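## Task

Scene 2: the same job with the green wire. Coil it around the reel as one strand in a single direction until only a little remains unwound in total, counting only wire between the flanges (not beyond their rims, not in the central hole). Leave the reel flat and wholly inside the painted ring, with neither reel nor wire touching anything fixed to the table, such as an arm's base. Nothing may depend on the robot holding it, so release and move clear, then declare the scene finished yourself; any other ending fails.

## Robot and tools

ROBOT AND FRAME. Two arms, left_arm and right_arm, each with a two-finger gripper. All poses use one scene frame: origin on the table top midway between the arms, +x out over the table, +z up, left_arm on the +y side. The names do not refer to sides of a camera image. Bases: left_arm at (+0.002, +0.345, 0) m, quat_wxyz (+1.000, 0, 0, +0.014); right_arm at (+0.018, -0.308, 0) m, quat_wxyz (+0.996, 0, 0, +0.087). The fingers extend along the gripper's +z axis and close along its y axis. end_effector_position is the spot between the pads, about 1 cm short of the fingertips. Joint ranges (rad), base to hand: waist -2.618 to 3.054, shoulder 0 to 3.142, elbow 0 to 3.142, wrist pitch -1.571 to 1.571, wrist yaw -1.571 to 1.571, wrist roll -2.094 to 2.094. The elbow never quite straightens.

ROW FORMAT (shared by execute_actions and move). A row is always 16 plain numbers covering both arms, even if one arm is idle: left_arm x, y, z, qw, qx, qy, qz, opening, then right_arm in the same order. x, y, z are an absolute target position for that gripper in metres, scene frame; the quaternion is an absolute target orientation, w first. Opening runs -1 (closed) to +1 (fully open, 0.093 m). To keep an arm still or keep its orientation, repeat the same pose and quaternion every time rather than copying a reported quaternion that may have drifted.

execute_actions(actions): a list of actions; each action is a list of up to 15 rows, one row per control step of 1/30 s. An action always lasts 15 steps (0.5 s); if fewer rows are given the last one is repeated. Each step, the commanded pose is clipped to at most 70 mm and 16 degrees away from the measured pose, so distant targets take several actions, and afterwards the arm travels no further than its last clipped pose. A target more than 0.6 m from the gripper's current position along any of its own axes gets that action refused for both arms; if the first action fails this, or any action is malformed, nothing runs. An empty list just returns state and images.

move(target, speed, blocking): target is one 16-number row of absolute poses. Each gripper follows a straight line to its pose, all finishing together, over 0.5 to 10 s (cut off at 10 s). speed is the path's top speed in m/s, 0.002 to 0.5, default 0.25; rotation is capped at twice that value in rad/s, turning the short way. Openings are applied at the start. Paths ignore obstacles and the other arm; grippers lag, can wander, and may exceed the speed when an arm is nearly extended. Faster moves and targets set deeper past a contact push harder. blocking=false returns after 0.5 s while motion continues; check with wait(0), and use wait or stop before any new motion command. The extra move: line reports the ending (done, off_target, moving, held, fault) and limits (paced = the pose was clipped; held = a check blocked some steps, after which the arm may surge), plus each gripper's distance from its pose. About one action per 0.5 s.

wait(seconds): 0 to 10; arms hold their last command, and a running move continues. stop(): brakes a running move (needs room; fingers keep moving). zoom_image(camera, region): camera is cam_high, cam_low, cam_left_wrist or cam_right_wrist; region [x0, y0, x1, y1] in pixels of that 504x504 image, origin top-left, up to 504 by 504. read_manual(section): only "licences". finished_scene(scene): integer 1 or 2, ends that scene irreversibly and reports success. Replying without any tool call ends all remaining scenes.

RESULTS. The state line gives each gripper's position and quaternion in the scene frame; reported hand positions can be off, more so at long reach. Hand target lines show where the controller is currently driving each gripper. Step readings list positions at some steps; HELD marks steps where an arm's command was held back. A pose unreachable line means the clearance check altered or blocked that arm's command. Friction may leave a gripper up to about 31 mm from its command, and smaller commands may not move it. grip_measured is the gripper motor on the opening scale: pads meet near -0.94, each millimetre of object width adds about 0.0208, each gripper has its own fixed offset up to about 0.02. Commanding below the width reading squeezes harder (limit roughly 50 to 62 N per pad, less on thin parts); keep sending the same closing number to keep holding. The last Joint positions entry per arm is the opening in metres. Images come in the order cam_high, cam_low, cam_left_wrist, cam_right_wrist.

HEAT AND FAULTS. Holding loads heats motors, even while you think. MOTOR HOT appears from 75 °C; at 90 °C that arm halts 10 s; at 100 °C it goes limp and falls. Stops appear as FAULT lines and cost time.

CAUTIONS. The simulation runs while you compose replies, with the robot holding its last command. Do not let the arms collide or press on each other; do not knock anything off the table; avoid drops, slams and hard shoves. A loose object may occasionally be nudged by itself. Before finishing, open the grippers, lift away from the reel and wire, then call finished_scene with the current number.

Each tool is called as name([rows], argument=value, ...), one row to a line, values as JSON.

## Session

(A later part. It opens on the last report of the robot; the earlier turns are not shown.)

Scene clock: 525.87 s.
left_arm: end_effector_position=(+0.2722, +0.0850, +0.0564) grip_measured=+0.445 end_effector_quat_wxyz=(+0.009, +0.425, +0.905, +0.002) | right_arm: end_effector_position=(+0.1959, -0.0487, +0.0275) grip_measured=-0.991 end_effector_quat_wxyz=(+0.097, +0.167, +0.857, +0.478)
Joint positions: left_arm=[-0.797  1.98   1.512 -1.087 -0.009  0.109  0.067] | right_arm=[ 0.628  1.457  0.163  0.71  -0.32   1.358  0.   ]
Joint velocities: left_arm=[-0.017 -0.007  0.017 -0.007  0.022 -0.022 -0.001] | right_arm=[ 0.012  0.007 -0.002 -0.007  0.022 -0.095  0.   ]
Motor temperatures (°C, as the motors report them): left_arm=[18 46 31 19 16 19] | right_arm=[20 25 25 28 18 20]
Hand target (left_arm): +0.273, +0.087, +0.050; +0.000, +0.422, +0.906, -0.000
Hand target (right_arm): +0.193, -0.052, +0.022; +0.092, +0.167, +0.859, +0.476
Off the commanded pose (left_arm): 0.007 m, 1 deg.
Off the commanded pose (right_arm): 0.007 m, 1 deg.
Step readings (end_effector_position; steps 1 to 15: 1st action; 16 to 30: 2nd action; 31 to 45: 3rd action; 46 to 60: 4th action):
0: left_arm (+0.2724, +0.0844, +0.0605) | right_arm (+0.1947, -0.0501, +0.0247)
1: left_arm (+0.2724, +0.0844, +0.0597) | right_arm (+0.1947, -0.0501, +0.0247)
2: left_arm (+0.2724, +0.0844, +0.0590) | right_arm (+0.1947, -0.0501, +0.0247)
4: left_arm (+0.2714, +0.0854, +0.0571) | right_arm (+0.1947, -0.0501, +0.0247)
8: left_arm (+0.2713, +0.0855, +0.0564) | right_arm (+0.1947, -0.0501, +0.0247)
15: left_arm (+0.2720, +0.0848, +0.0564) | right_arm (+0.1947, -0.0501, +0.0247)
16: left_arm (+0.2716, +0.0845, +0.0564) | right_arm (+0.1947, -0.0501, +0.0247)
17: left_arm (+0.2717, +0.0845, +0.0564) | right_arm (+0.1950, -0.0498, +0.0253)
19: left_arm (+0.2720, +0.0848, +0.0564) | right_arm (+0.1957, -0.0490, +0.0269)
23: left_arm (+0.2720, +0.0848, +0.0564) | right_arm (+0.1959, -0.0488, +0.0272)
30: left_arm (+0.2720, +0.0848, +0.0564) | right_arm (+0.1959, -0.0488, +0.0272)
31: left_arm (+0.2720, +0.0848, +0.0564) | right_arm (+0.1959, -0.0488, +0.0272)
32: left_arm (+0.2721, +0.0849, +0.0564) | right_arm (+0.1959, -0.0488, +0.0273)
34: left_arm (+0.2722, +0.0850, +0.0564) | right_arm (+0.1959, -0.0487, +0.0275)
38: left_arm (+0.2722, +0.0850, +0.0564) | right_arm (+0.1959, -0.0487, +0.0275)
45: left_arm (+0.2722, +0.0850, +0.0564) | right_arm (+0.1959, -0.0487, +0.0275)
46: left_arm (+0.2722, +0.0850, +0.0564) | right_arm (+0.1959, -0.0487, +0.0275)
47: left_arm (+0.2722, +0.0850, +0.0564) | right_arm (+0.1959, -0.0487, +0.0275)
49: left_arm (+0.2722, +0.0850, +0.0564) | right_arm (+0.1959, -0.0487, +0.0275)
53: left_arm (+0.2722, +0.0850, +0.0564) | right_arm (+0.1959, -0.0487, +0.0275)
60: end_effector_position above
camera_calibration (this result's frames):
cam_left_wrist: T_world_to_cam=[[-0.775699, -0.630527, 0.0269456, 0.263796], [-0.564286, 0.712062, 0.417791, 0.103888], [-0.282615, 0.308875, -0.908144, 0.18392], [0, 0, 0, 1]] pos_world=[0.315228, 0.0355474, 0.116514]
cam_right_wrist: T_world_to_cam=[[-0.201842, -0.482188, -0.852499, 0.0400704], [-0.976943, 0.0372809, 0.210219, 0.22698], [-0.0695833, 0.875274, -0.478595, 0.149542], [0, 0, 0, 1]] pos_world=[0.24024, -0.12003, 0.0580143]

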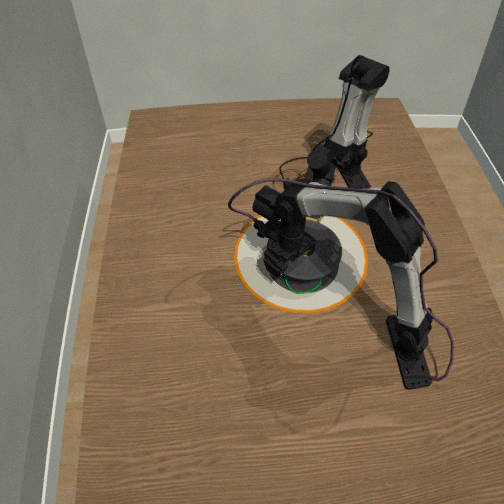

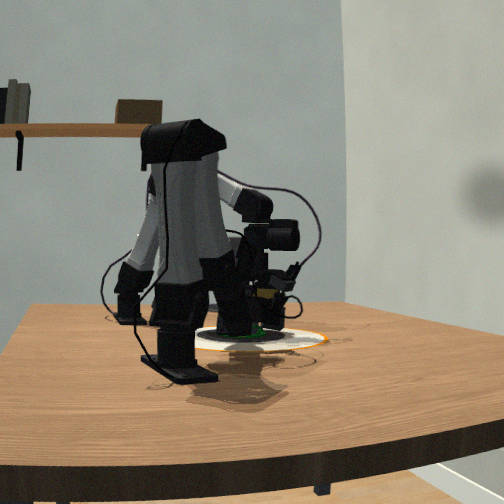

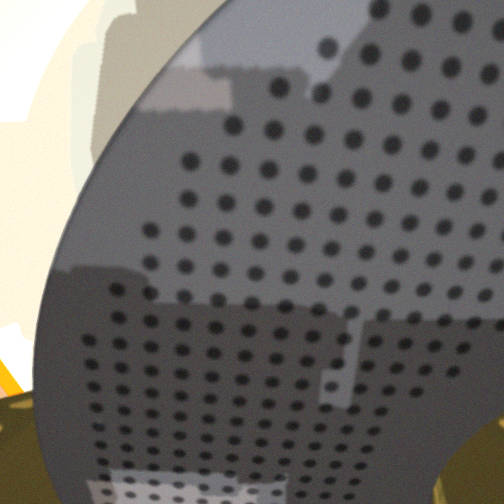

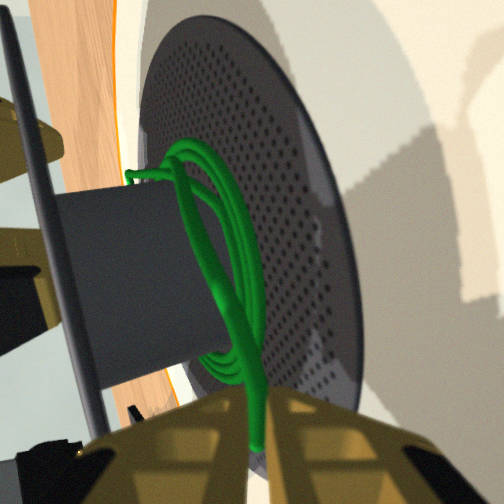

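execute_actions([
  [[0.274,0.0865,0.066,0,0.4226,0.9063,0,0.4,0.194,-0.051,0.038,0.0925,0.1669,0.8585,0.4759,-1.0]],
  [[0.274,0.0865,0.082,0,0.4226,0.9063,0,0.4,0.194,-0.051,0.052,0.0925,0.1669,0.8585,0.4759,-1.0]],
  [[0.274,0.0865,0.097,0,0.4226,0.9063,0,0.4,0.194,-0.051,0.066,0.0925,0.1669,0.8585,0.4759,-1.0]],
])

Scene clock: 528.53 s.
left_arm: end_effector_position=(+0.2719, +0.0864, +0.0857) grip_measured=+0.445 end_effector_quat_wxyz=(-0.005, +0.425, +0.905, +0.007) | right_arm: end_effector_position=(+0.1919, -0.0527, +0.0585) grip_measured=-0.991 end_effector_quat_wxyz=(+0.092, +0.169, +0.861, +0.471)
Joint positions: left_arm=[-0.795  1.984  1.636 -1.237 -0.009  0.11   0.067] | right_arm=[ 0.628  1.195  0.228  0.362 -0.32   1.358  0.   ]
Joint velocities: left_arm=[ 0.017  0.007 -0.007 -0.11   0.022 -0.125  0.   ] | right_arm=[-0.007 -0.002  0.012 -0.139 -0.022  0.007  0.   ]
Motor temperatures (°C, as the motors report them): left_arm=[18 46 31 19 16 19] | right_arm=[20 25 25 28 18 20]
Hand target (left_arm): +0.274, +0.087, +0.097; +0.000, +0.423, +0.906, +0.000
Hand target (right_arm): +0.194, -0.051, +0.066; +0.093, +0.167, +0.858, +0.476
Off the commanded pose (left_arm): 0.011 m, 1 deg.
Off the commanded pose (right_arm): 0.008 m, 1 deg.
Step readings (end_effector_position; steps 1 to 15: 1st action; 16 to 30: 2nd action; 31 to 45: 3rd action):
0: left_arm (+0.2722, +0.0850, +0.0564) | right_arm (+0.1959, -0.0487, +0.0275)
1: left_arm (+0.2719, +0.0853, +0.0573) | right_arm (+0.1952, -0.0494, +0.0279)
2: left_arm (+0.2718, +0.0854, +0.0584) | right_arm (+0.1946, -0.0500, +0.0303)
4: left_arm (+0.2720, +0.0852, +0.0602) | right_arm (+0.1949, -0.0497, +0.0368)
8: left_arm (+0.2718, +0.0853, +0.0613) | right_arm (+0.1935, -0.0511, +0.0366)
15: left_arm (+0.2707, +0.0864, +0.0613) | right_arm (+0.1912, -0.0535, +0.0317)
16: left_arm (+0.2707, +0.0865, +0.0627) | right_arm (+0.1908, -0.0539, +0.0325)
17: left_arm (+0.2705, +0.0866, +0.0649) | right_arm (+0.1905, -0.0542, +0.0356)
19: left_arm (+0.2720, +0.0852, +0.0698) | right_arm (+0.1923, -0.0524, +0.0449)
23: left_arm (+0.2736, +0.0842, +0.0732) | right_arm (+0.1942, -0.0504, +0.0506)
30: left_arm (+0.2716, +0.0865, +0.0732) | right_arm (+0.1916, -0.0531, +0.0450)
31: left_arm (+0.2715, +0.0865, +0.0750) | right_arm (+0.1911, -0.0536, +0.0456)
32: left_arm (+0.2713, +0.0867, +0.0772) | right_arm (+0.1908, -0.0539, +0.0486)
34: left_arm (+0.2727, +0.0854, +0.0824) | right_arm (+0.1926, -0.0521, +0.0577)
38: left_arm (+0.2741, +0.0843, +0.0857) | right_arm (+0.1944, -0.0502, +0.0638)
45: end_effector_position above
camera_calibration (this result's frames):
cam_left_wrist: T_world_to_cam=[[-0.774618, -0.631729, 0.0297521, 0.263274], [-0.55571, 0.702355, 0.444841, 0.0866982], [-0.301916, 0.328049, -0.895115, 0.212485], [0, 0, 0, 1]] pos_world=[0.316268, 0.0357194, 0.143799]
cam_right_wrist: T_world_to_cam=[[-0.213764, -0.494496, -0.842484, 0.0648185], [-0.973893, 0.0404294, 0.223376, 0.215563], [-0.0763976, 0.868239, -0.490229, 0.169304], [0, 0, 0, 1]] pos_world=[0.236725, -0.123659, 0.0894549]

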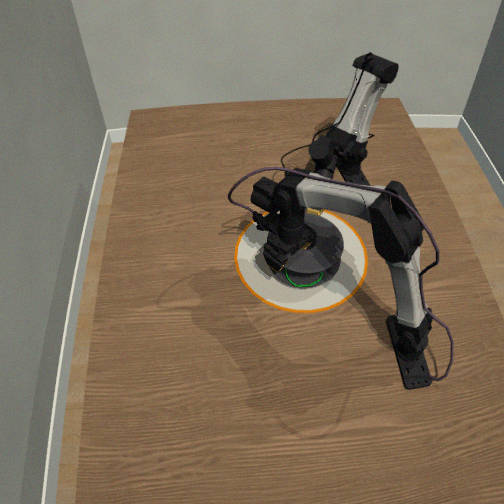

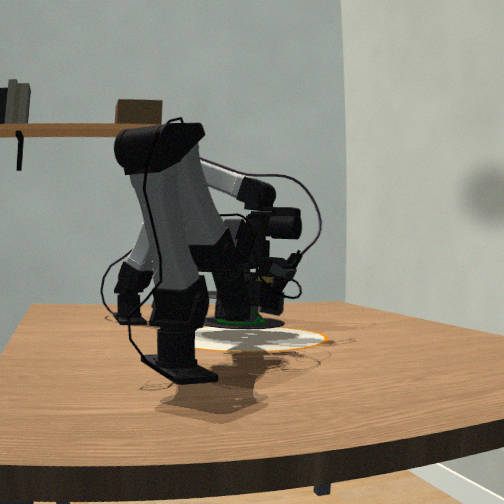

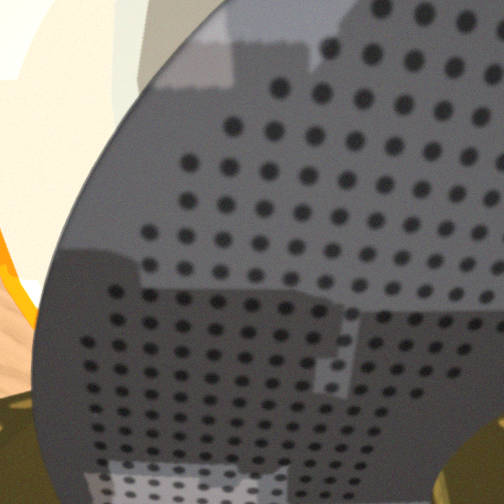

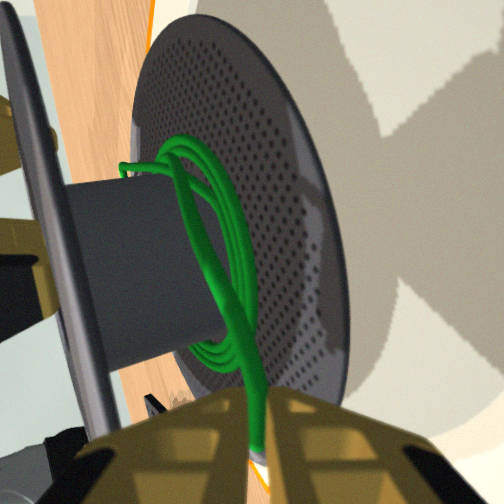

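execute_actions([
  [[0.2654,0.0914,0.097,0,0.3256,0.9455,0,0.4,0.201,-0.053,0.059,0.1091,0.1967,0.8522,0.4724,-1.0]],
  [[0.2541,0.0985,0.097,0,0.2250,0.9744,0,0.4,0.210,-0.052,0.057,0.1255,0.2264,0.8448,0.4683,-1.0]],
  [[0.2415,0.1031,0.097,0,0.1219,0.9925,0,0.4,0.218,-0.051,0.056,0.1417,0.2557,0.8364,0.4636,-1.0]],
  [[0.2415,0.1031,0.097,0,0.1219,0.9925,0,0.4,0.218,-0.051,0.056,0.1417,0.2557,0.8364,0.4636,-1.0]],
])

Scene clock: 534.37 s.
left_arm: end_effector_position=(+0.2405, +0.1089, +0.0857) grip_measured=+0.446 end_effector_quat_wxyz=(-0.020, +0.128, +0.991, +0.020) | right_arm: end_effector_position=(+0.2172, -0.0564, +0.0543) grip_measured=-0.991 end_effector_quat_wxyz=(+0.142, +0.258, +0.838, +0.460)
Joint positions: left_arm=[-0.811  1.876  1.486 -1.237 -0.008 -0.528  0.067] | right_arm=[ 0.673  1.266  0.228  0.468 -0.106  1.502  0.   ]
Joint velocities: left_arm=[ 0.002 -0.002  0.022 -0.022 -0.007 -0.022  0.001] | right_arm=[-0.002  0.002  0.002  0.022  0.051 -0.037  0.   ]
Motor temperatures (°C, as the motors report them): left_arm=[18 47 31 19 16 19] | right_arm=[20 25 26 28 18 20]
Hand target (left_arm): +0.241, +0.103, +0.097; -0.001, +0.122, +0.992, -0.000
Hand target (right_arm): +0.218, -0.051, +0.056; +0.142, +0.256, +0.837, +0.463
Off the commanded pose (left_arm): 0.013 m, 3 deg.
Off the commanded pose (right_arm): 0.006 m, 1 deg.
Step readings (end_effector_position; steps 1 to 15: 1st action; 16 to 30: 2nd action; 31 to 45: 3rd action; 46 to 60: 4th action):
0: left_arm (+0.2717, +0.0866, +0.0857) | right_arm (+0.1914, -0.0533, +0.0575)
1: left_arm (+0.2713, +0.0870, +0.0854) | right_arm (+0.1926, -0.0534, +0.0580)
2: left_arm (+0.2705, +0.0877, +0.0849) | right_arm (+0.1943, -0.0536, +0.0588)
4: left_arm (+0.2692, +0.0890, +0.0840) | right_arm (+0.1971, -0.0534, +0.0607)
8: left_arm (+0.2680, +0.0902, +0.0834) | right_arm (+0.2003, -0.0539, +0.0623)
15: left_arm (+0.2669, +0.0912, +0.0838) | right_arm (+0.2025, -0.0548, +0.0624)
16: left_arm (+0.2653, +0.0928, +0.0833) | right_arm (+0.2041, -0.0553, +0.0615)
17: left_arm (+0.2621, +0.0959, +0.0828) | right_arm (+0.2055, -0.0555, +0.0599)
19: left_arm (+0.2570, +0.1007, +0.0826) | right_arm (+0.2052, -0.0544, +0.0569)
23: left_arm (+0.2553, +0.1024, +0.0850) | right_arm (+0.2068, -0.0537, +0.0572)
30: left_arm (+0.2554, +0.1023, +0.0860) | right_arm (+0.2097, -0.0542, +0.0586)
31: left_arm (+0.2539, +0.1031, +0.0856) | right_arm (+0.2112, -0.0547, +0.0581)
32: left_arm (+0.2508, +0.1053, +0.0849) | right_arm (+0.2121, -0.0549, +0.0565)
34: left_arm (+0.2452, +0.1085, +0.0843) | right_arm (+0.2115, -0.0541, +0.0538)
38: left_arm (+0.2413, +0.1092, +0.0851) | right_arm (+0.2139, -0.0550, +0.0533)
45: left_arm (+0.2405, +0.1089, +0.0857) | right_arm (+0.2167, -0.0563, +0.0540)
46: left_arm (+0.2405, +0.1089, +0.0857) | right_arm (+0.2168, -0.0563, +0.0541)
47: left_arm (+0.2405, +0.1089, +0.0857) | right_arm (+0.2169, -0.0563, +0.0542)
49: left_arm (+0.2405, +0.1089, +0.0857) | right_arm (+0.2170, -0.0563, +0.0542)
53: left_arm (+0.2405, +0.1089, +0.0857) | right_arm (+0.2171, -0.0563, +0.0543)
60: end_effector_position above
camera_calibration (this result's frames):
cam_left_wrist: T_world_to_cam=[[-0.261548, -0.965186, 0.00291028, 0.168379], [-0.851214, 0.232083, 0.470715, 0.173526], [-0.455002, 0.120637, -0.882281, 0.253969], [0, 0, 0, 1]] pos_world=[0.307304, 0.0916063, 0.1419]
cam_right_wrist: T_world_to_cam=[[-0.310018, -0.437456, -0.84411, 0.0890892], [-0.944578, 0.242571, 0.221206, 0.24638], [0.107989, 0.865905, -0.488413, 0.132028], [0, 0, 0, 1]] pos_world=[0.246087, -0.135116, 0.0851845]

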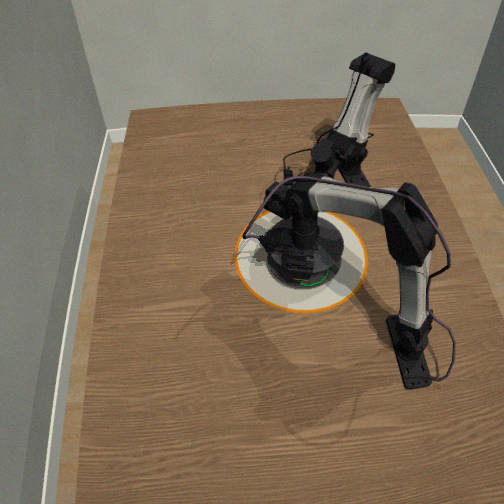

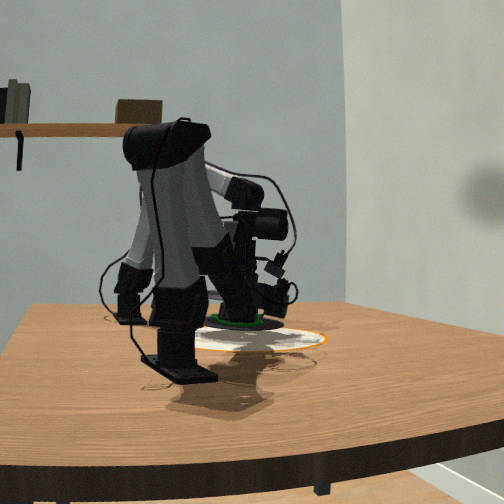

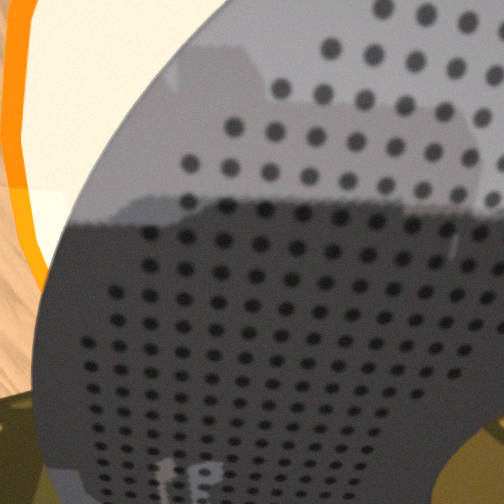

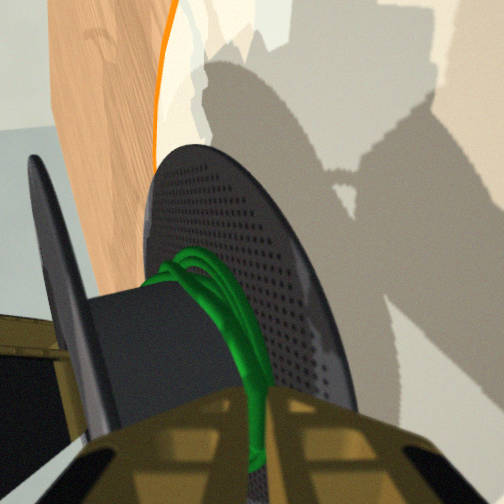

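execute_actions([
  [[0.2350,0.1044,0.097,0,0.0785,0.9969,0,0.4,0.219,-0.051,0.048,0.1417,0.2557,0.8364,0.4636,-1.0]],
  [[0.2283,0.1050,0.097,0,0.0349,0.9994,0,0.4,0.220,-0.046,0.044,0.1417,0.2557,0.8364,0.4636,-1.0]],
  [[0.2216,0.1048,0.097,0,-0.0087,1.0,0,0.4,0.221,-0.042,0.044,0.1417,0.2557,0.8364,0.4636,-1.0]],
  [[0.2216,0.1048,0.097,0,-0.0087,1.0,0,0.4,0.221,-0.042,0.044,0.1417,0.2557,0.8364,0.4636,-1.0]],
])

Scene clock: 537.10 s.
left_arm: end_effector_position=(+0.2146, +0.1175, +0.0851) grip_measured=+0.446 end_effector_quat_wxyz=(-0.028, +0.010, +0.999, +0.038) | right_arm: end_effector_position=(+0.2253, -0.0524, +0.0421) grip_measured=-0.991 end_effector_quat_wxyz=(+0.154, +0.270, +0.835, +0.455)
Joint positions: left_arm=[-0.853  1.821  1.41  -1.254 -0.011 -0.807  0.067] | right_arm=[ 0.684  1.387  0.228  0.589 -0.062  1.517  0.   ]
Joint velocities: left_arm=[ 0.007 -0.002 -0.012  0.022 -0.081  0.022  0.   ] | right_arm=[-0.022 -0.007  0.007 -0.007 -0.007  0.037  0.   ]
Motor temperatures (°C, as the motors report them): left_arm=[18 47 31 19 16 19] | right_arm=[20 25 26 28 18 20]
Hand target (left_arm): +0.221, +0.105, +0.098; -0.002, -0.008, +1.000, +0.000
Hand target (right_arm): +0.221, -0.043, +0.044; +0.142, +0.256, +0.837, +0.463
Off the commanded pose (left_arm): 0.019 m, 6 deg.
Off the commanded pose (right_arm): 0.011 m, 2 deg.
Step readings (end_effector_position; steps 1 to 15: 1st action; 16 to 30: 2nd action; 31 to 45: 3rd action; 46 to 60: 4th action):
0: left_arm (+0.2405, +0.1089, +0.0857) | right_arm (+0.2172, -0.0564, +0.0543)
1: left_arm (+0.2398, +0.1093, +0.0856) | right_arm (+0.2179, -0.0560, +0.0538)
2: left_arm (+0.2382, +0.1107, +0.0851) | right_arm (+0.2187, -0.0556, +0.0520)
4: left_arm (+0.2355, +0.1118, +0.0849) | right_arm (+0.2191, -0.0551, +0.0485)
8: left_arm (+0.2339, +0.1122, +0.0850) | right_arm (+0.2199, -0.0544, +0.0481)
15: left_arm (+0.2338, +0.1123, +0.0858) | right_arm (+0.2210, -0.0544, +0.0490)
16: left_arm (+0.2329, +0.1126, +0.0856) | right_arm (+0.2217, -0.0544, +0.0482)
17: left_arm (+0.2311, +0.1136, +0.0853) | right_arm (+0.2224, -0.0541, +0.0465)
19: left_arm (+0.2276, +0.1150, +0.0841) | right_arm (+0.2219, -0.0527, +0.0441)
23: left_arm (+0.2249, +0.1158, +0.0837) | right_arm (+0.2225, -0.0525, +0.0429)
30: left_arm (+0.2244, +0.1160, +0.0850) | right_arm (+0.2240, -0.0524, +0.0444)
31: left_arm (+0.2236, +0.1162, +0.0849) | right_arm (+0.2243, -0.0525, +0.0440)
32: left_arm (+0.2218, +0.1166, +0.0849) | right_arm (+0.2245, -0.0524, +0.0432)
34: left_arm (+0.2180, +0.1174, +0.0845) | right_arm (+0.2238, -0.0519, +0.0420)
38: left_arm (+0.2153, +0.1176, +0.0846) | right_arm (+0.2240, -0.0519, +0.0414)
45: left_arm (+0.2147, +0.1176, +0.0851) | right_arm (+0.2251, -0.0522, +0.0421)
46: left_arm (+0.2147, +0.1176, +0.0851) | right_arm (+0.2251, -0.0522, +0.0421)
47: left_arm (+0.2147, +0.1176, +0.0851) | right_arm (+0.2252, -0.0523, +0.0421)
49: left_arm (+0.2146, +0.1175, +0.0851) | right_arm (+0.2252, -0.0523, +0.0421)
53: left_arm (+0.2146, +0.1175, +0.0851) | right_arm (+0.2253, -0.0524, +0.0421)
60: end_effector_position above
camera_calibration (this result's frames):
cam_left_wrist: T_world_to_cam=[[-0.02818, -0.998873, -0.0381983, 0.127241], [-0.876014, 0.00627216, 0.482246, 0.180655], [-0.481462, 0.0470519, -0.875203, 0.254307], [0, 0, 0, 1]] pos_world=[0.284281, 0.113999, 0.14031]
cam_right_wrist: T_world_to_cam=[[-0.317385, -0.433357, -0.843486, 0.084867], [-0.937811, 0.275347, 0.211412, 0.256427], [0.140634, 0.858129, -0.493798, 0.114203], [0, 0, 0, 1]] pos_world=[0.251354, -0.13183, 0.0737656]

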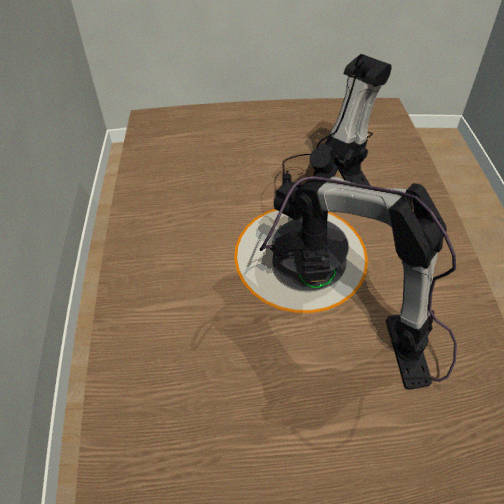

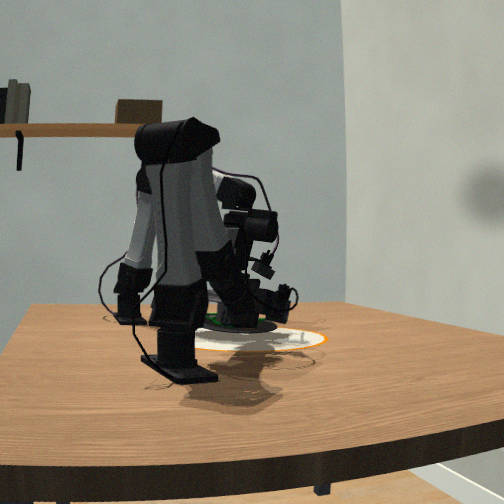

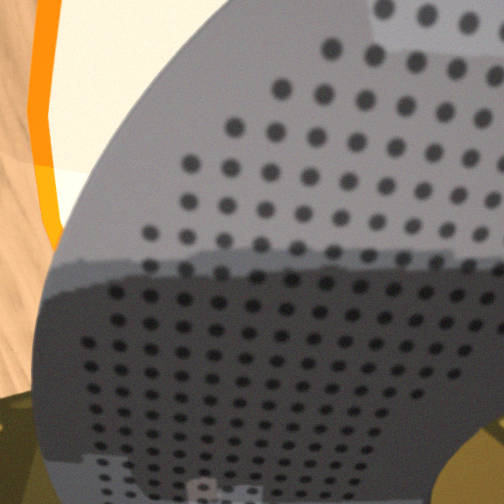

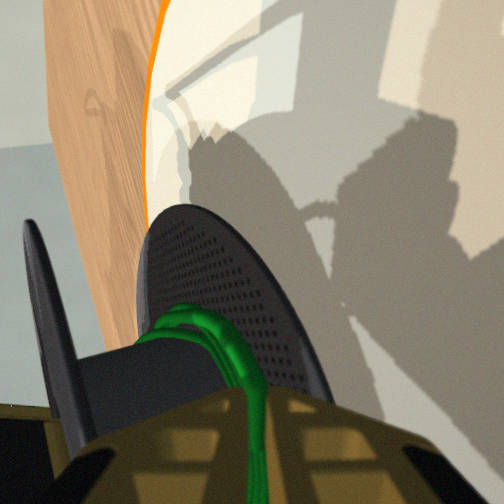

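execute_actions([
  [[0.2216,0.1048,0.097,0,-0.0087,1.0,0,0.4,0.223,-0.050,0.044,0.1417,0.2557,0.8364,0.4636,-1.0]],
  [[0.2216,0.1048,0.097,0,-0.0087,1.0,0,0.4,0.223,-0.052,0.044,0.1417,0.2557,0.8364,0.4636,-0.85]],
  [[0.2216,0.1048,0.097,0,-0.0087,1.0,0,0.4,0.223,-0.052,0.044,0.1417,0.2557,0.8364,0.4636,-0.7]],
  [[0.2216,0.1048,0.097,0,-0.0087,1.0,0,0.4,0.218,-0.059,0.049,0.1417,0.2557,0.8364,0.4636,-0.7]],
  [[0.2216,0.1048,0.097,0,-0.0087,1.0,0,0.4,0.213,-0.067,0.055,0.1417,0.2557,0.8364,0.4636,-0.7]],
  [[0.2216,0.1048,0.097,0,-0.0087,1.0,0,0.4,0.208,-0.075,0.061,0.1417,0.2557,0.8364,0.4636,-0.7]],
])

Scene clock: 541.63 s.
left_arm: end_effector_position=(+0.2188, +0.1132, +0.0856) grip_measured=+0.446 end_effector_quat_wxyz=(-0.018, -0.008, +0.999, +0.029) | right_arm: end_effector_position=(+0.2127, -0.0683, +0.0683) grip_measured=-0.703 end_effector_quat_wxyz=(+0.147, +0.255, +0.831, +0.472)
Joint positions: left_arm=[-0.853  1.817  1.41  -1.23  -0.013 -0.842  0.067] | right_arm=[ 0.644  1.121  0.199  0.382 -0.131  1.488  0.011]
Joint velocities: left_arm=[-0.007 -0.012 -0.007 -0.007 -0.007 -0.037  0.   ] | right_arm=[-0.017 -0.007  0.002 -0.081 -0.051  0.007  0.001]
Motor temperatures (°C, as the motors report them): left_arm=[18 47 31 19 16 19] | right_arm=[20 25 26 28 18 20]
Hand target (left_arm): +0.221, +0.105, +0.097; -0.000, -0.008, +1.000, +0.000
Hand target (right_arm): +0.208, -0.074, +0.061; +0.141, +0.256, +0.836, +0.464
Off the commanded pose (left_arm): 0.014 m, 4 deg.
Off the commanded pose (right_arm): 0.011 m, 1 deg.
Step readings (end_effector_position; steps 1 to 15: 1st action; 16 to 30: 2nd action; 31 to 45: 3rd action; 46 to 60: 4th action; 61 to 75: 5th action; 76 to 90: 6th action):
0: left_arm (+0.2146, +0.1175, +0.0851) | right_arm (+0.2253, -0.0524, +0.0421)
1: left_arm (+0.2146, +0.1175, +0.0851) | right_arm (+0.2257, -0.0527, +0.0421)
2: left_arm (+0.2147, +0.1174, +0.0851) | right_arm (+0.2261, -0.0531, +0.0421)
4: left_arm (+0.2150, +0.1171, +0.0851) | right_arm (+0.2262, -0.0531, +0.0422)
8: left_arm (+0.2150, +0.1171, +0.0851) | right_arm (+0.2260, -0.0530, +0.0422)
15: left_arm (+0.2150, +0.1171, +0.0851) | right_arm (+0.2260, -0.0530, +0.0422)
16: left_arm (+0.2150, +0.1171, +0.0851) | right_arm (+0.2261, -0.0531, +0.0422)
17: left_arm (+0.2150, +0.1171, +0.0851) | right_arm (+0.2265, -0.0534, +0.0422)
19: left_arm (+0.2151, +0.1169, +0.0850) | right_arm (+0.2267, -0.0536, +0.0422)
23: left_arm (+0.2151, +0.1169, +0.0850) | right_arm (+0.2267, -0.0536, +0.0422)
30: left_arm (+0.2151, +0.1169, +0.0850) | right_arm (+0.2266, -0.0536, +0.0422)
31: left_arm (+0.2151, +0.1169, +0.0850) | right_arm (+0.2265, -0.0538, +0.0419)
32: left_arm (+0.2152, +0.1170, +0.0856) | right_arm (+0.2262, -0.0547, +0.0405)
34: left_arm (+0.2153, +0.1170, +0.0860) | right_arm (+0.2264, -0.0549, +0.0404)
38: left_arm (+0.2153, +0.1170, +0.0860) | right_arm (+0.2264, -0.0549, +0.0404)
45: left_arm (+0.2153, +0.1170, +0.0860) | right_arm (+0.2264, -0.0549, +0.0404)
46: left_arm (+0.2153, +0.1170, +0.0860) | right_arm (+0.2262, -0.0553, +0.0414)
47: left_arm (+0.2156, +0.1167, +0.0860) | right_arm (+0.2254, -0.0557, +0.0441)
49: left_arm (+0.2161, +0.1162, +0.0860) | right_arm (+0.2248, -0.0557, +0.0493)
53: left_arm (+0.2162, +0.1161, +0.0859) | right_arm (+0.2240, -0.0561, +0.0507)
60: left_arm (+0.2162, +0.1161, +0.0859) | right_arm (+0.2237, -0.0561, +0.0507)
61: left_arm (+0.2163, +0.1160, +0.0859) | right_arm (+0.2230, -0.0568, +0.0517)
62: left_arm (+0.2166, +0.1157, +0.0859) | right_arm (+0.2217, -0.0582, +0.0545)
64: left_arm (+0.2175, +0.1147, +0.0858) | right_arm (+0.2208, -0.0590, +0.0618)
68: left_arm (+0.2184, +0.1137, +0.0857) | right_arm (+0.2199, -0.0589, +0.0657)
75: left_arm (+0.2188, +0.1133, +0.0857) | right_arm (+0.2177, -0.0604, +0.0616)
76: left_arm (+0.2188, +0.1133, +0.0857) | right_arm (+0.2171, -0.0612, +0.0625)
77: left_arm (+0.2188, +0.1133, +0.0857) | right_arm (+0.2163, -0.0631, +0.0647)
79: left_arm (+0.2188, +0.1133, +0.0857) | right_arm (+0.2158, -0.0651, +0.0706)
83: left_arm (+0.2188, +0.1132, +0.0856) | right_arm (+0.2148, -0.0664, +0.0729)
90: end_effector_position above
camera_calibration (this result's frames):
cam_left_wrist: T_world_to_cam=[[0.00771812, -0.999763, -0.0203788, 0.11383], [-0.886291, -0.0162766, 0.462844, 0.190574], [-0.463065, 0.0144893, -0.886206, 0.257605], [0, 0, 0, 1]] pos_world=[0.287314, 0.113173, 0.142405]
cam_right_wrist: T_world_to_cam=[[-0.292089, -0.417023, -0.860684, 0.0929605], [-0.949141, 0.236993, 0.20728, 0.243485], [0.117536, 0.877454, -0.465037, 0.146831], [0, 0, 0, 1]] pos_world=[0.240996, -0.147776, 0.0978221]

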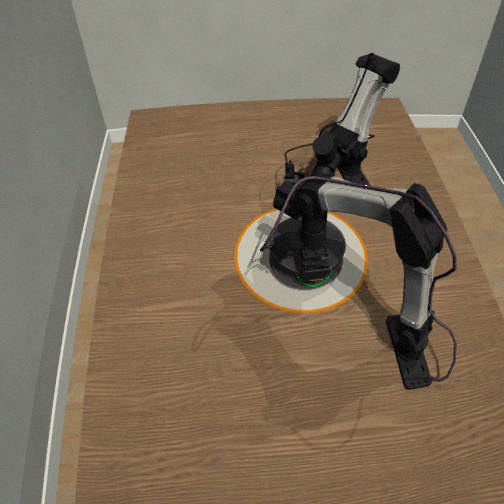

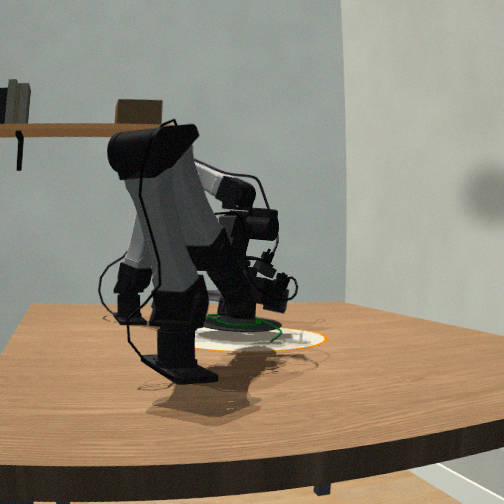

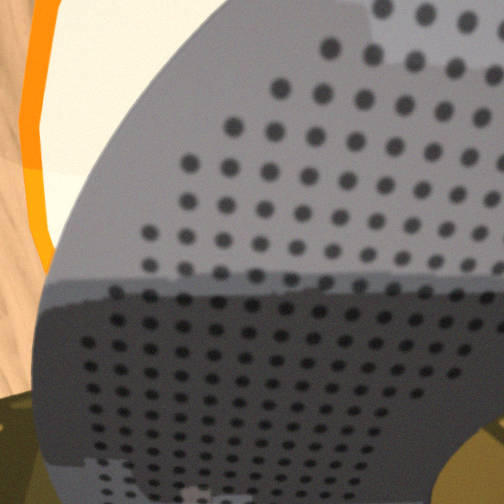

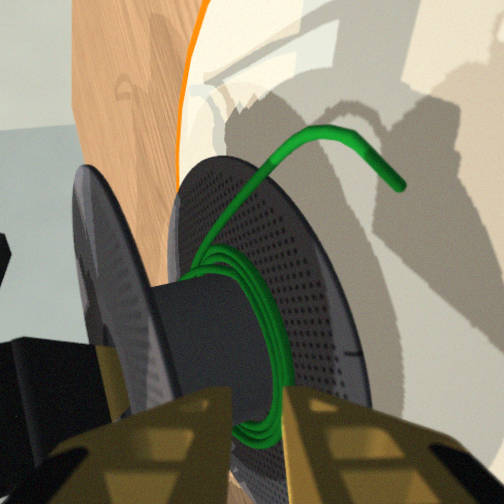

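execute_actions([
  [[0.2216,0.1048,0.097,0,-0.0087,1.0,0,0.4,0.205,-0.095,0.080,0.1,0.18,0.87,0.45,-0.5]],
  [[0.2216,0.1048,0.097,0,-0.0087,1.0,0,0.4,0.205,-0.125,0.095,0.05,0.09,0.90,0.42,-0.3]],
  [[0.2216,0.1048,0.097,0,-0.0087,1.0,0,0.4,0.21,-0.16,0.10,0,0,0.9239,0.3827,-0.2]],
  [[0.2315,0.1030,0.099,0,0.0872,0.9962,0,0.4,0.21,-0.16,0.10,0,0,0.9239,0.3827,-0.2]],
  [[0.2445,0.1005,0.099,0,0.1908,0.9816,0,0.4,0.21,-0.16,0.10,0,0,0.9239,0.3827,-0.2]],
  [[0.2565,0.0950,0.099,0,0.2924,0.9563,0,0.4,0.21,-0.16,0.10,0,0,0.9239,0.3827,-0.2]],
  [[0.2675,0.0870,0.099,0,0.3907,0.9205,0,0.4,0.21,-0.16,0.10,0,0,0.9239,0.3827,-0.2]],
  [[0.2763,0.0770,0.099,0,0.4848,0.8746,0,0.4,0.21,-0.16,0.10,0,0,0.9239,0.3827,-0.2]],
  [[0.2830,0.0655,0.099,0,0.5736,0.8192,0,0.4,0.21,-0.16,0.10,0,0,0.9239,0.3827,-0.2]],
  [[0.2873,0.0530,0.099,0,0.6561,0.7547,0,0.4,0.21,-0.16,0.10,0,0,0.9239,0.3827,-0.2]],
  [[0.2873,0.0530,0.099,0,0.6561,0.7547,0,0.4,0.21,-0.16,0.10,0,0,0.9239,0.3827,-0.2]],
])

Scene clock: 561.77 s.
left_arm: end_effector_position=(+0.2908, +0.0567, +0.0936) grip_measured=+0.445 end_effector_quat_wxyz=(+0.003, +0.652, +0.758, +0.009) | right_arm: end_effector_position=(+0.2069, -0.1592, +0.0985) grip_measured=-0.203 end_effector_quat_wxyz=(+0.005, -0.003, +0.924, +0.383)
Joint positions: left_arm=[-0.819  2.104  1.844 -1.306 -0.018  0.628  0.067] | right_arm=[-0.017  1.248  0.713 -0.872 -0.772  0.216  0.035]
Joint velocities: left_arm=[ 0.002 -0.002  0.002  0.037 -0.022 -0.037 -0.   ] | right_arm=[ 0.017 -0.007 -0.012  0.022 -0.007  0.022  0.   ]
Motor temperatures (°C, as the motors report them): left_arm=[18 47 31 19 16 19] | right_arm=[20 25 26 27 18 20]
Hand target (left_arm): +0.287, +0.053, +0.099; +0.000, +0.656, +0.755, +0.000
Hand target (right_arm): +0.210, -0.160, +0.100; +0.000, +0.000, +0.924, +0.383
Off the commanded pose (left_arm): 0.007 m, 1 deg.
Off the commanded pose (right_arm): 0.004 m, 1 deg.
Step readings (end_effector_position; steps 1 to 15: 1st action; 16 to 30: 2nd action; 31 to 45: 3rd action; 46 to 60: 4th action; 61 to 75: 5th action; 76 to 90: 6th action; 91 to 105: 7th action; 106 to 120: 8th action; 121 to 135: 9th action; 136 to 150: 10th action; 151 to 165: 11th action):
0: left_arm (+0.2188, +0.1132, +0.0856) | right_arm (+0.2122, -0.0688, +0.0672)
1: left_arm (+0.2188, +0.1132, +0.0856) | right_arm (+0.2117, -0.0713, +0.0688)
2: left_arm (+0.2188, +0.1132, +0.0856) | right_arm (+0.2153, -0.0789, +0.0733)
4: left_arm (+0.2188, +0.1132, +0.0856) | right_arm (+0.2225, -0.0902, +0.0852)
8: left_arm (+0.2188, +0.1132, +0.0856) | right_arm (+0.2205, -0.0951, +0.0888)
15: left_arm (+0.2188, +0.1132, +0.0856) | right_arm (+0.2086, -0.0942, +0.0839)
16: left_arm (+0.2188, +0.1132, +0.0856) | right_arm (+0.2077, -0.0976, +0.0842)
17: left_arm (+0.2188, +0.1132, +0.0856) | right_arm (+0.2125, -0.1067, +0.0853)
19: left_arm (+0.2188, +0.1132, +0.0856) | right_arm (+0.2220, -0.1202, +0.0915)
23: left_arm (+0.2188, +0.1132, +0.0856) | right_arm (+0.2250, -0.1239, +0.1070)
30: left_arm (+0.2188, +0.1132, +0.0856) | right_arm (+0.2118, -0.1226, +0.1004)
31: left_arm (+0.2188, +0.1132, +0.0856) | right_arm (+0.2106, -0.1269, +0.1001)
32: left_arm (+0.2188, +0.1132, +0.0856) | right_arm (+0.2151, -0.1366, +0.1003)
34: left_arm (+0.2188, +0.1132, +0.0856) | right_arm (+0.2253, -0.1514, +0.1036)
38: left_arm (+0.2188, +0.1132, +0.0856) | right_arm (+0.2293, -0.1567, +0.1080)
45: left_arm (+0.2188, +0.1132, +0.0856) | right_arm (+0.2156, -0.1578, +0.1013)
46: left_arm (+0.2194, +0.1130, +0.0861) | right_arm (+0.2139, -0.1580, +0.1007)
47: left_arm (+0.2199, +0.1126, +0.0866) | right_arm (+0.2127, -0.1582, +0.1002)
49: left_arm (+0.2210, +0.1113, +0.0881) | right_arm (+0.2104, -0.1586, +0.0993)
53: left_arm (+0.2222, +0.1104, +0.0892) | right_arm (+0.2081, -0.1590, +0.0988)
60: left_arm (+0.2230, +0.1112, +0.0892) | right_arm (+0.2070, -0.1591, +0.0987)
61: left_arm (+0.2244, +0.1109, +0.0900) | right_arm (+0.2069, -0.1591, +0.0987)
62: left_arm (+0.2267, +0.1099, +0.0910) | right_arm (+0.2069, -0.1592, +0.0986)
64: left_arm (+0.2325, +0.1077, +0.0930) | right_arm (+0.2069, -0.1592, +0.0985)
68: left_arm (+0.2374, +0.1071, +0.0950) | right_arm (+0.2069, -0.1592, +0.0985)
75: left_arm (+0.2375, +0.1072, +0.0938) | right_arm (+0.2069, -0.1592, +0.0985)
76: left_arm (+0.2387, +0.1066, +0.0941) | right_arm (+0.2069, -0.1592, +0.0985)
77: left_arm (+0.2411, +0.1050, +0.0947) | right_arm (+0.2069, -0.1592, +0.0985)
79: left_arm (+0.2465, +0.1013, +0.0947) | right_arm (+0.2069, -0.1592, +0.0985)
83: left_arm (+0.2503, +0.1003, +0.0935) | right_arm (+0.2069, -0.1592, +0.0985)
90: left_arm (+0.2509, +0.0999, +0.0936) | right_arm (+0.2069, -0.1592, +0.0985)
91: left_arm (+0.2521, +0.0991, +0.0942) | right_arm (+0.2069, -0.1592, +0.0985)
92: left_arm (+0.2543, +0.0971, +0.0948) | right_arm (+0.2069, -0.1592, +0.0985)
94: left_arm (+0.2591, +0.0923, +0.0949) | right_arm (+0.2069, -0.1592, +0.0985)
98: left_arm (+0.2622, +0.0900, +0.0934) | right_arm (+0.2069, -0.1592, +0.0985)
105: left_arm (+0.2637, +0.0903, +0.0935) | right_arm (+0.2069, -0.1592, +0.0985)
106: left_arm (+0.2646, +0.0894, +0.0940) | right_arm (+0.2069, -0.1592, +0.0985)
107: left_arm (+0.2666, +0.0874, +0.0948) | right_arm (+0.2069, -0.1592, +0.0985)
109: left_arm (+0.2715, +0.0825, +0.0950) | right_arm (+0.2069, -0.1592, +0.0985)
113: left_arm (+0.2743, +0.0798, +0.0935) | right_arm (+0.2069, -0.1592, +0.0985)
120: left_arm (+0.2750, +0.0791, +0.0935) | right_arm (+0.2069, -0.1592, +0.0985)
121: left_arm (+0.2758, +0.0783, +0.0940) | right_arm (+0.2069, -0.1592, +0.0985)
122: left_arm (+0.2777, +0.0764, +0.0947) | right_arm (+0.2069, -0.1592, +0.0985)
124: left_arm (+0.2824, +0.0717, +0.0950) | right_arm (+0.2069, -0.1592, +0.0985)
128: left_arm (+0.2853, +0.0689, +0.0934) | right_arm (+0.2069, -0.1592, +0.0985)
135: left_arm (+0.2852, +0.0690, +0.0935) | right_arm (+0.2069, -0.1592, +0.0985)
136: left_arm (+0.2857, +0.0680, +0.0939) | right_arm (+0.2069, -0.1592, +0.0985)
137: left_arm (+0.2870, +0.0658, +0.0946) | right_arm (+0.2069, -0.1592, +0.0985)
139: left_arm (+0.2899, +0.0601, +0.0949) | right_arm (+0.2069, -0.1592, +0.0985)
143: left_arm (+0.2917, +0.0559, +0.0935) | right_arm (+0.2069, -0.1592, +0.0985)
150: left_arm (+0.2911, +0.0565, +0.0935) | right_arm (+0.2069, -0.1592, +0.0985)
151: left_arm (+0.2911, +0.0565, +0.0936) | right_arm (+0.2069, -0.1592, +0.0985)
152: left_arm (+0.2910, +0.0565, +0.0936) | right_arm (+0.2069, -0.1592, +0.0985)
154: left_arm (+0.2910, +0.0566, +0.0936) | right_arm (+0.2069, -0.1592, +0.0985)
158: left_arm (+0.2909, +0.0567, +0.0936) | right_arm (+0.2069, -0.1592, +0.0985)
165: end_effector_position above
camera_calibration (this result's frames):
cam_left_wrist: T_world_to_cam=[[-0.989707, -0.141717, 0.0199115, 0.294599], [-0.118898, 0.891709, 0.436712, -0.0224797], [-0.0796447, 0.42985, -0.899381, 0.164998], [0, 0, 0, 1]] pos_world=[0.302035, -0.0091293, 0.152347]
cam_right_wrist: T_world_to_cam=[[-0.000147855, -0.706087, -0.708125, -0.0420215], [-0.919704, -0.277922, 0.277314, 0.158354], [-0.392612, 0.651307, -0.64935, 0.329027], [0, 0, 0, 1]] pos_world=[0.274812, -0.199959, 0.139984]

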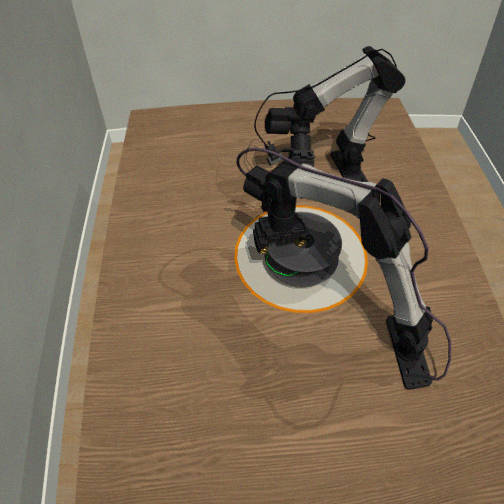

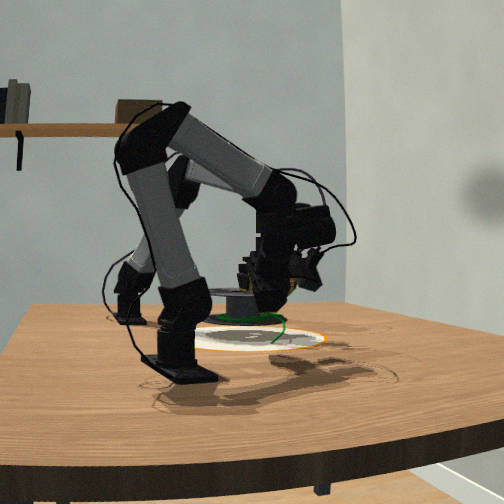

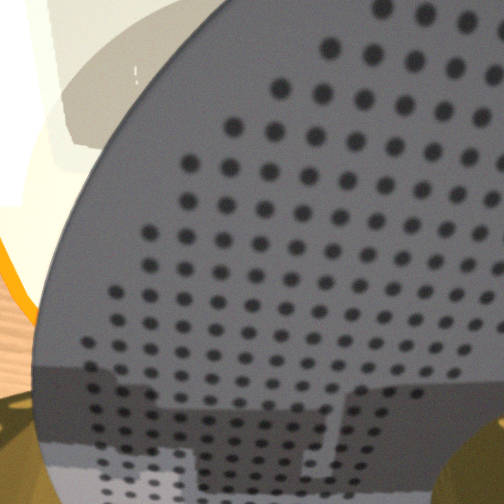

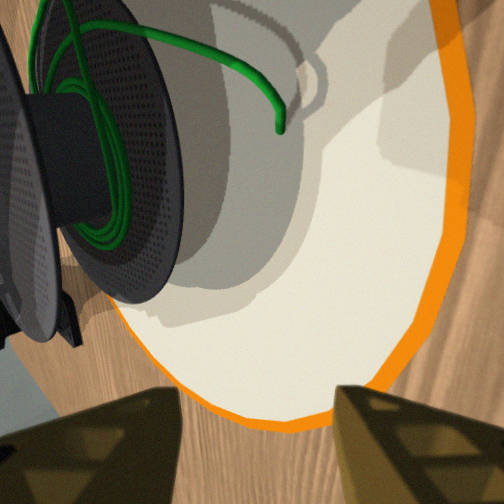

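execute_actions([
  [[0.2873,0.0530,0.112,0,0.6561,0.7547,0,0.4,0.21,-0.16,0.10,0,0,0.9239,0.3827,-0.2]],
  [[0.2873,0.0530,0.126,0,0.6561,0.7547,0,0.4,0.21,-0.16,0.10,0,0,0.9239,0.3827,-0.2]],
  [[0.2873,0.0530,0.138,0,0.6561,0.7547,0,0.4,0.21,-0.16,0.10,0,0,0.9239,0.3827,-0.2]],
  [[0.2873,0.0530,0.138,0,0.6561,0.7547,0,0.4,0.21,-0.16,0.10,0,0,0.9239,0.3827,-0.2]],
])

Scene clock: 565.07 s.
left_arm: end_effector_position=(+0.2919, +0.0557, +0.1317) grip_measured=+0.445 end_effector_quat_wxyz=(+0.002, +0.653, +0.758, +0.009) | right_arm: end_effector_position=(+0.2069, -0.1592, +0.0985) grip_measured=-0.203 end_effector_quat_wxyz=(+0.005, -0.003, +0.924, +0.383)
Joint positions: left_arm=[-0.819  2.123  2.026 -1.47  -0.018  0.631  0.067] | right_arm=[-0.017  1.248  0.713 -0.872 -0.772  0.216  0.035]
Joint velocities: left_arm=[ 0.022  0.007  0.007  0.037  0.007 -0.007 -0.001] | right_arm=[ 0.002 -0.012  0.017 -0.022 -0.051 -0.022  0.001]
Motor temperatures (°C, as the motors report them): left_arm=[18 47 31 19 16 19] | right_arm=[20 25 26 27 18 20]
Hand target (left_arm): +0.287, +0.053, +0.138; +0.000, +0.656, +0.755, +0.000
Hand target (right_arm): +0.210, -0.160, +0.100; +0.000, +0.000, +0.924, +0.383
Off the commanded pose (left_arm): 0.008 m, 1 deg.
Off the commanded pose (right_arm): 0.004 m, 1 deg.
Step readings (end_effector_position; steps 1 to 15: 1st action; 16 to 30: 2nd action; 31 to 45: 3rd action; 46 to 60: 4th action):
0: left_arm (+0.2908, +0.0567, +0.0936) | right_arm (+0.2069, -0.1592, +0.0985)
1: left_arm (+0.2909, +0.0567, +0.0950) | right_arm (+0.2069, -0.1592, +0.0985)
2: left_arm (+0.2912, +0.0564, +0.0969) | right_arm (+0.2069, -0.1592, +0.0985)
4: left_arm (+0.2927, +0.0549, +0.1015) | right_arm (+0.2069, -0.1592, +0.0985)
8: left_arm (+0.2940, +0.0536, +0.1056) | right_arm (+0.2069, -0.1592, +0.0985)
15: left_arm (+0.2918, +0.0557, +0.1056) | right_arm (+0.2069, -0.1592, +0.0985)
16: left_arm (+0.2917, +0.0558, +0.1071) | right_arm (+0.2069, -0.1592, +0.0985)
17: left_arm (+0.2919, +0.0556, +0.1091) | right_arm (+0.2069, -0.1592, +0.0985)
19: left_arm (+0.2933, +0.0543, +0.1145) | right_arm (+0.2069, -0.1592, +0.0985)
23: left_arm (+0.2945, +0.0530, +0.1192) | right_arm (+0.2069, -0.1592, +0.0985)
30: left_arm (+0.2922, +0.0554, +0.1192) | right_arm (+0.2069, -0.1592, +0.0985)
31: left_arm (+0.2920, +0.0555, +0.1206) | right_arm (+0.2069, -0.1592, +0.0985)
32: left_arm (+0.2922, +0.0554, +0.1225) | right_arm (+0.2069, -0.1592, +0.0985)
34: left_arm (+0.2935, +0.0541, +0.1273) | right_arm (+0.2069, -0.1592, +0.0985)
38: left_arm (+0.2944, +0.0532, +0.1317) | right_arm (+0.2069, -0.1592, +0.0985)
45: left_arm (+0.2922, +0.0553, +0.1317) | right_arm (+0.2069, -0.1592, +0.0985)
46: left_arm (+0.2921, +0.0555, +0.1317) | right_arm (+0.2069, -0.1592, +0.0985)
47: left_arm (+0.2920, +0.0555, +0.1317) | right_arm (+0.2069, -0.1592, +0.0985)
49: left_arm (+0.2920, +0.0556, +0.1317) | right_arm (+0.2069, -0.1592, +0.0985)
53: left_arm (+0.2920, +0.0556, +0.1317) | right_arm (+0.2069, -0.1592, +0.0985)
60: end_effector_position above
camera_calibration (this result's frames):
cam_left_wrist: T_world_to_cam=[[-0.990054, -0.139103, 0.0210668, 0.294539], [-0.115921, 0.891411, 0.43812, -0.0390614], [-0.0797228, 0.43132, -0.89867, 0.199624], [0, 0, 0, 1]] pos_world=[0.302996, -0.0103113, 0.190305]
cam_right_wrist: T_world_to_cam=[[-0.000147855, -0.706087, -0.708125, -0.0420215], [-0.919704, -0.277922, 0.277314, 0.158354], [-0.392612, 0.651307, -0.64935, 0.329027], [0, 0, 0, 1]] pos_world=[0.274812, -0.199959, 0.139984]

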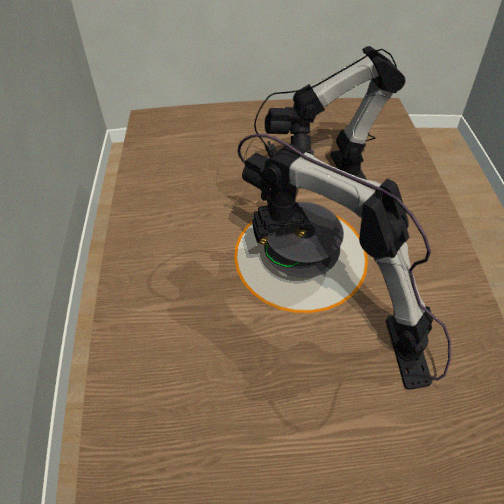

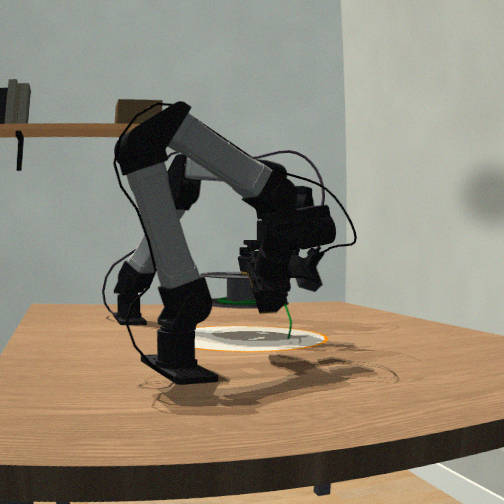

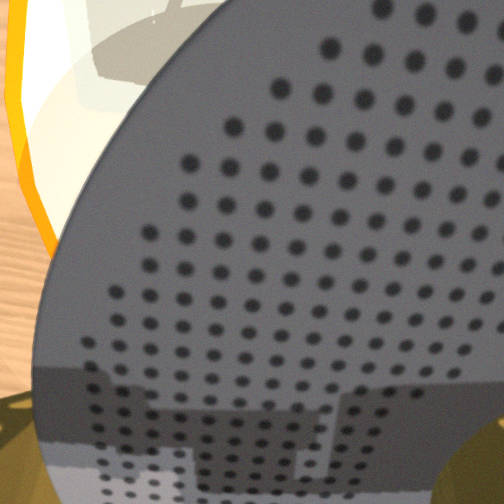

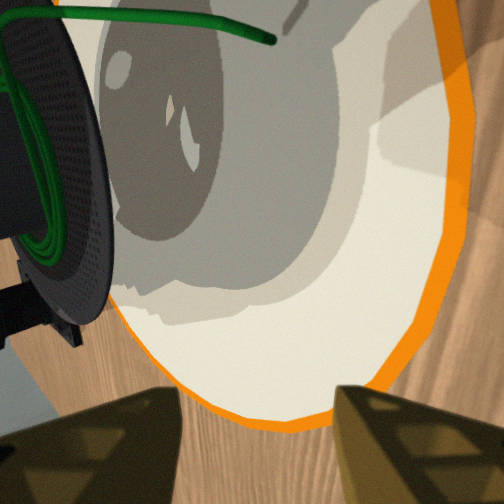

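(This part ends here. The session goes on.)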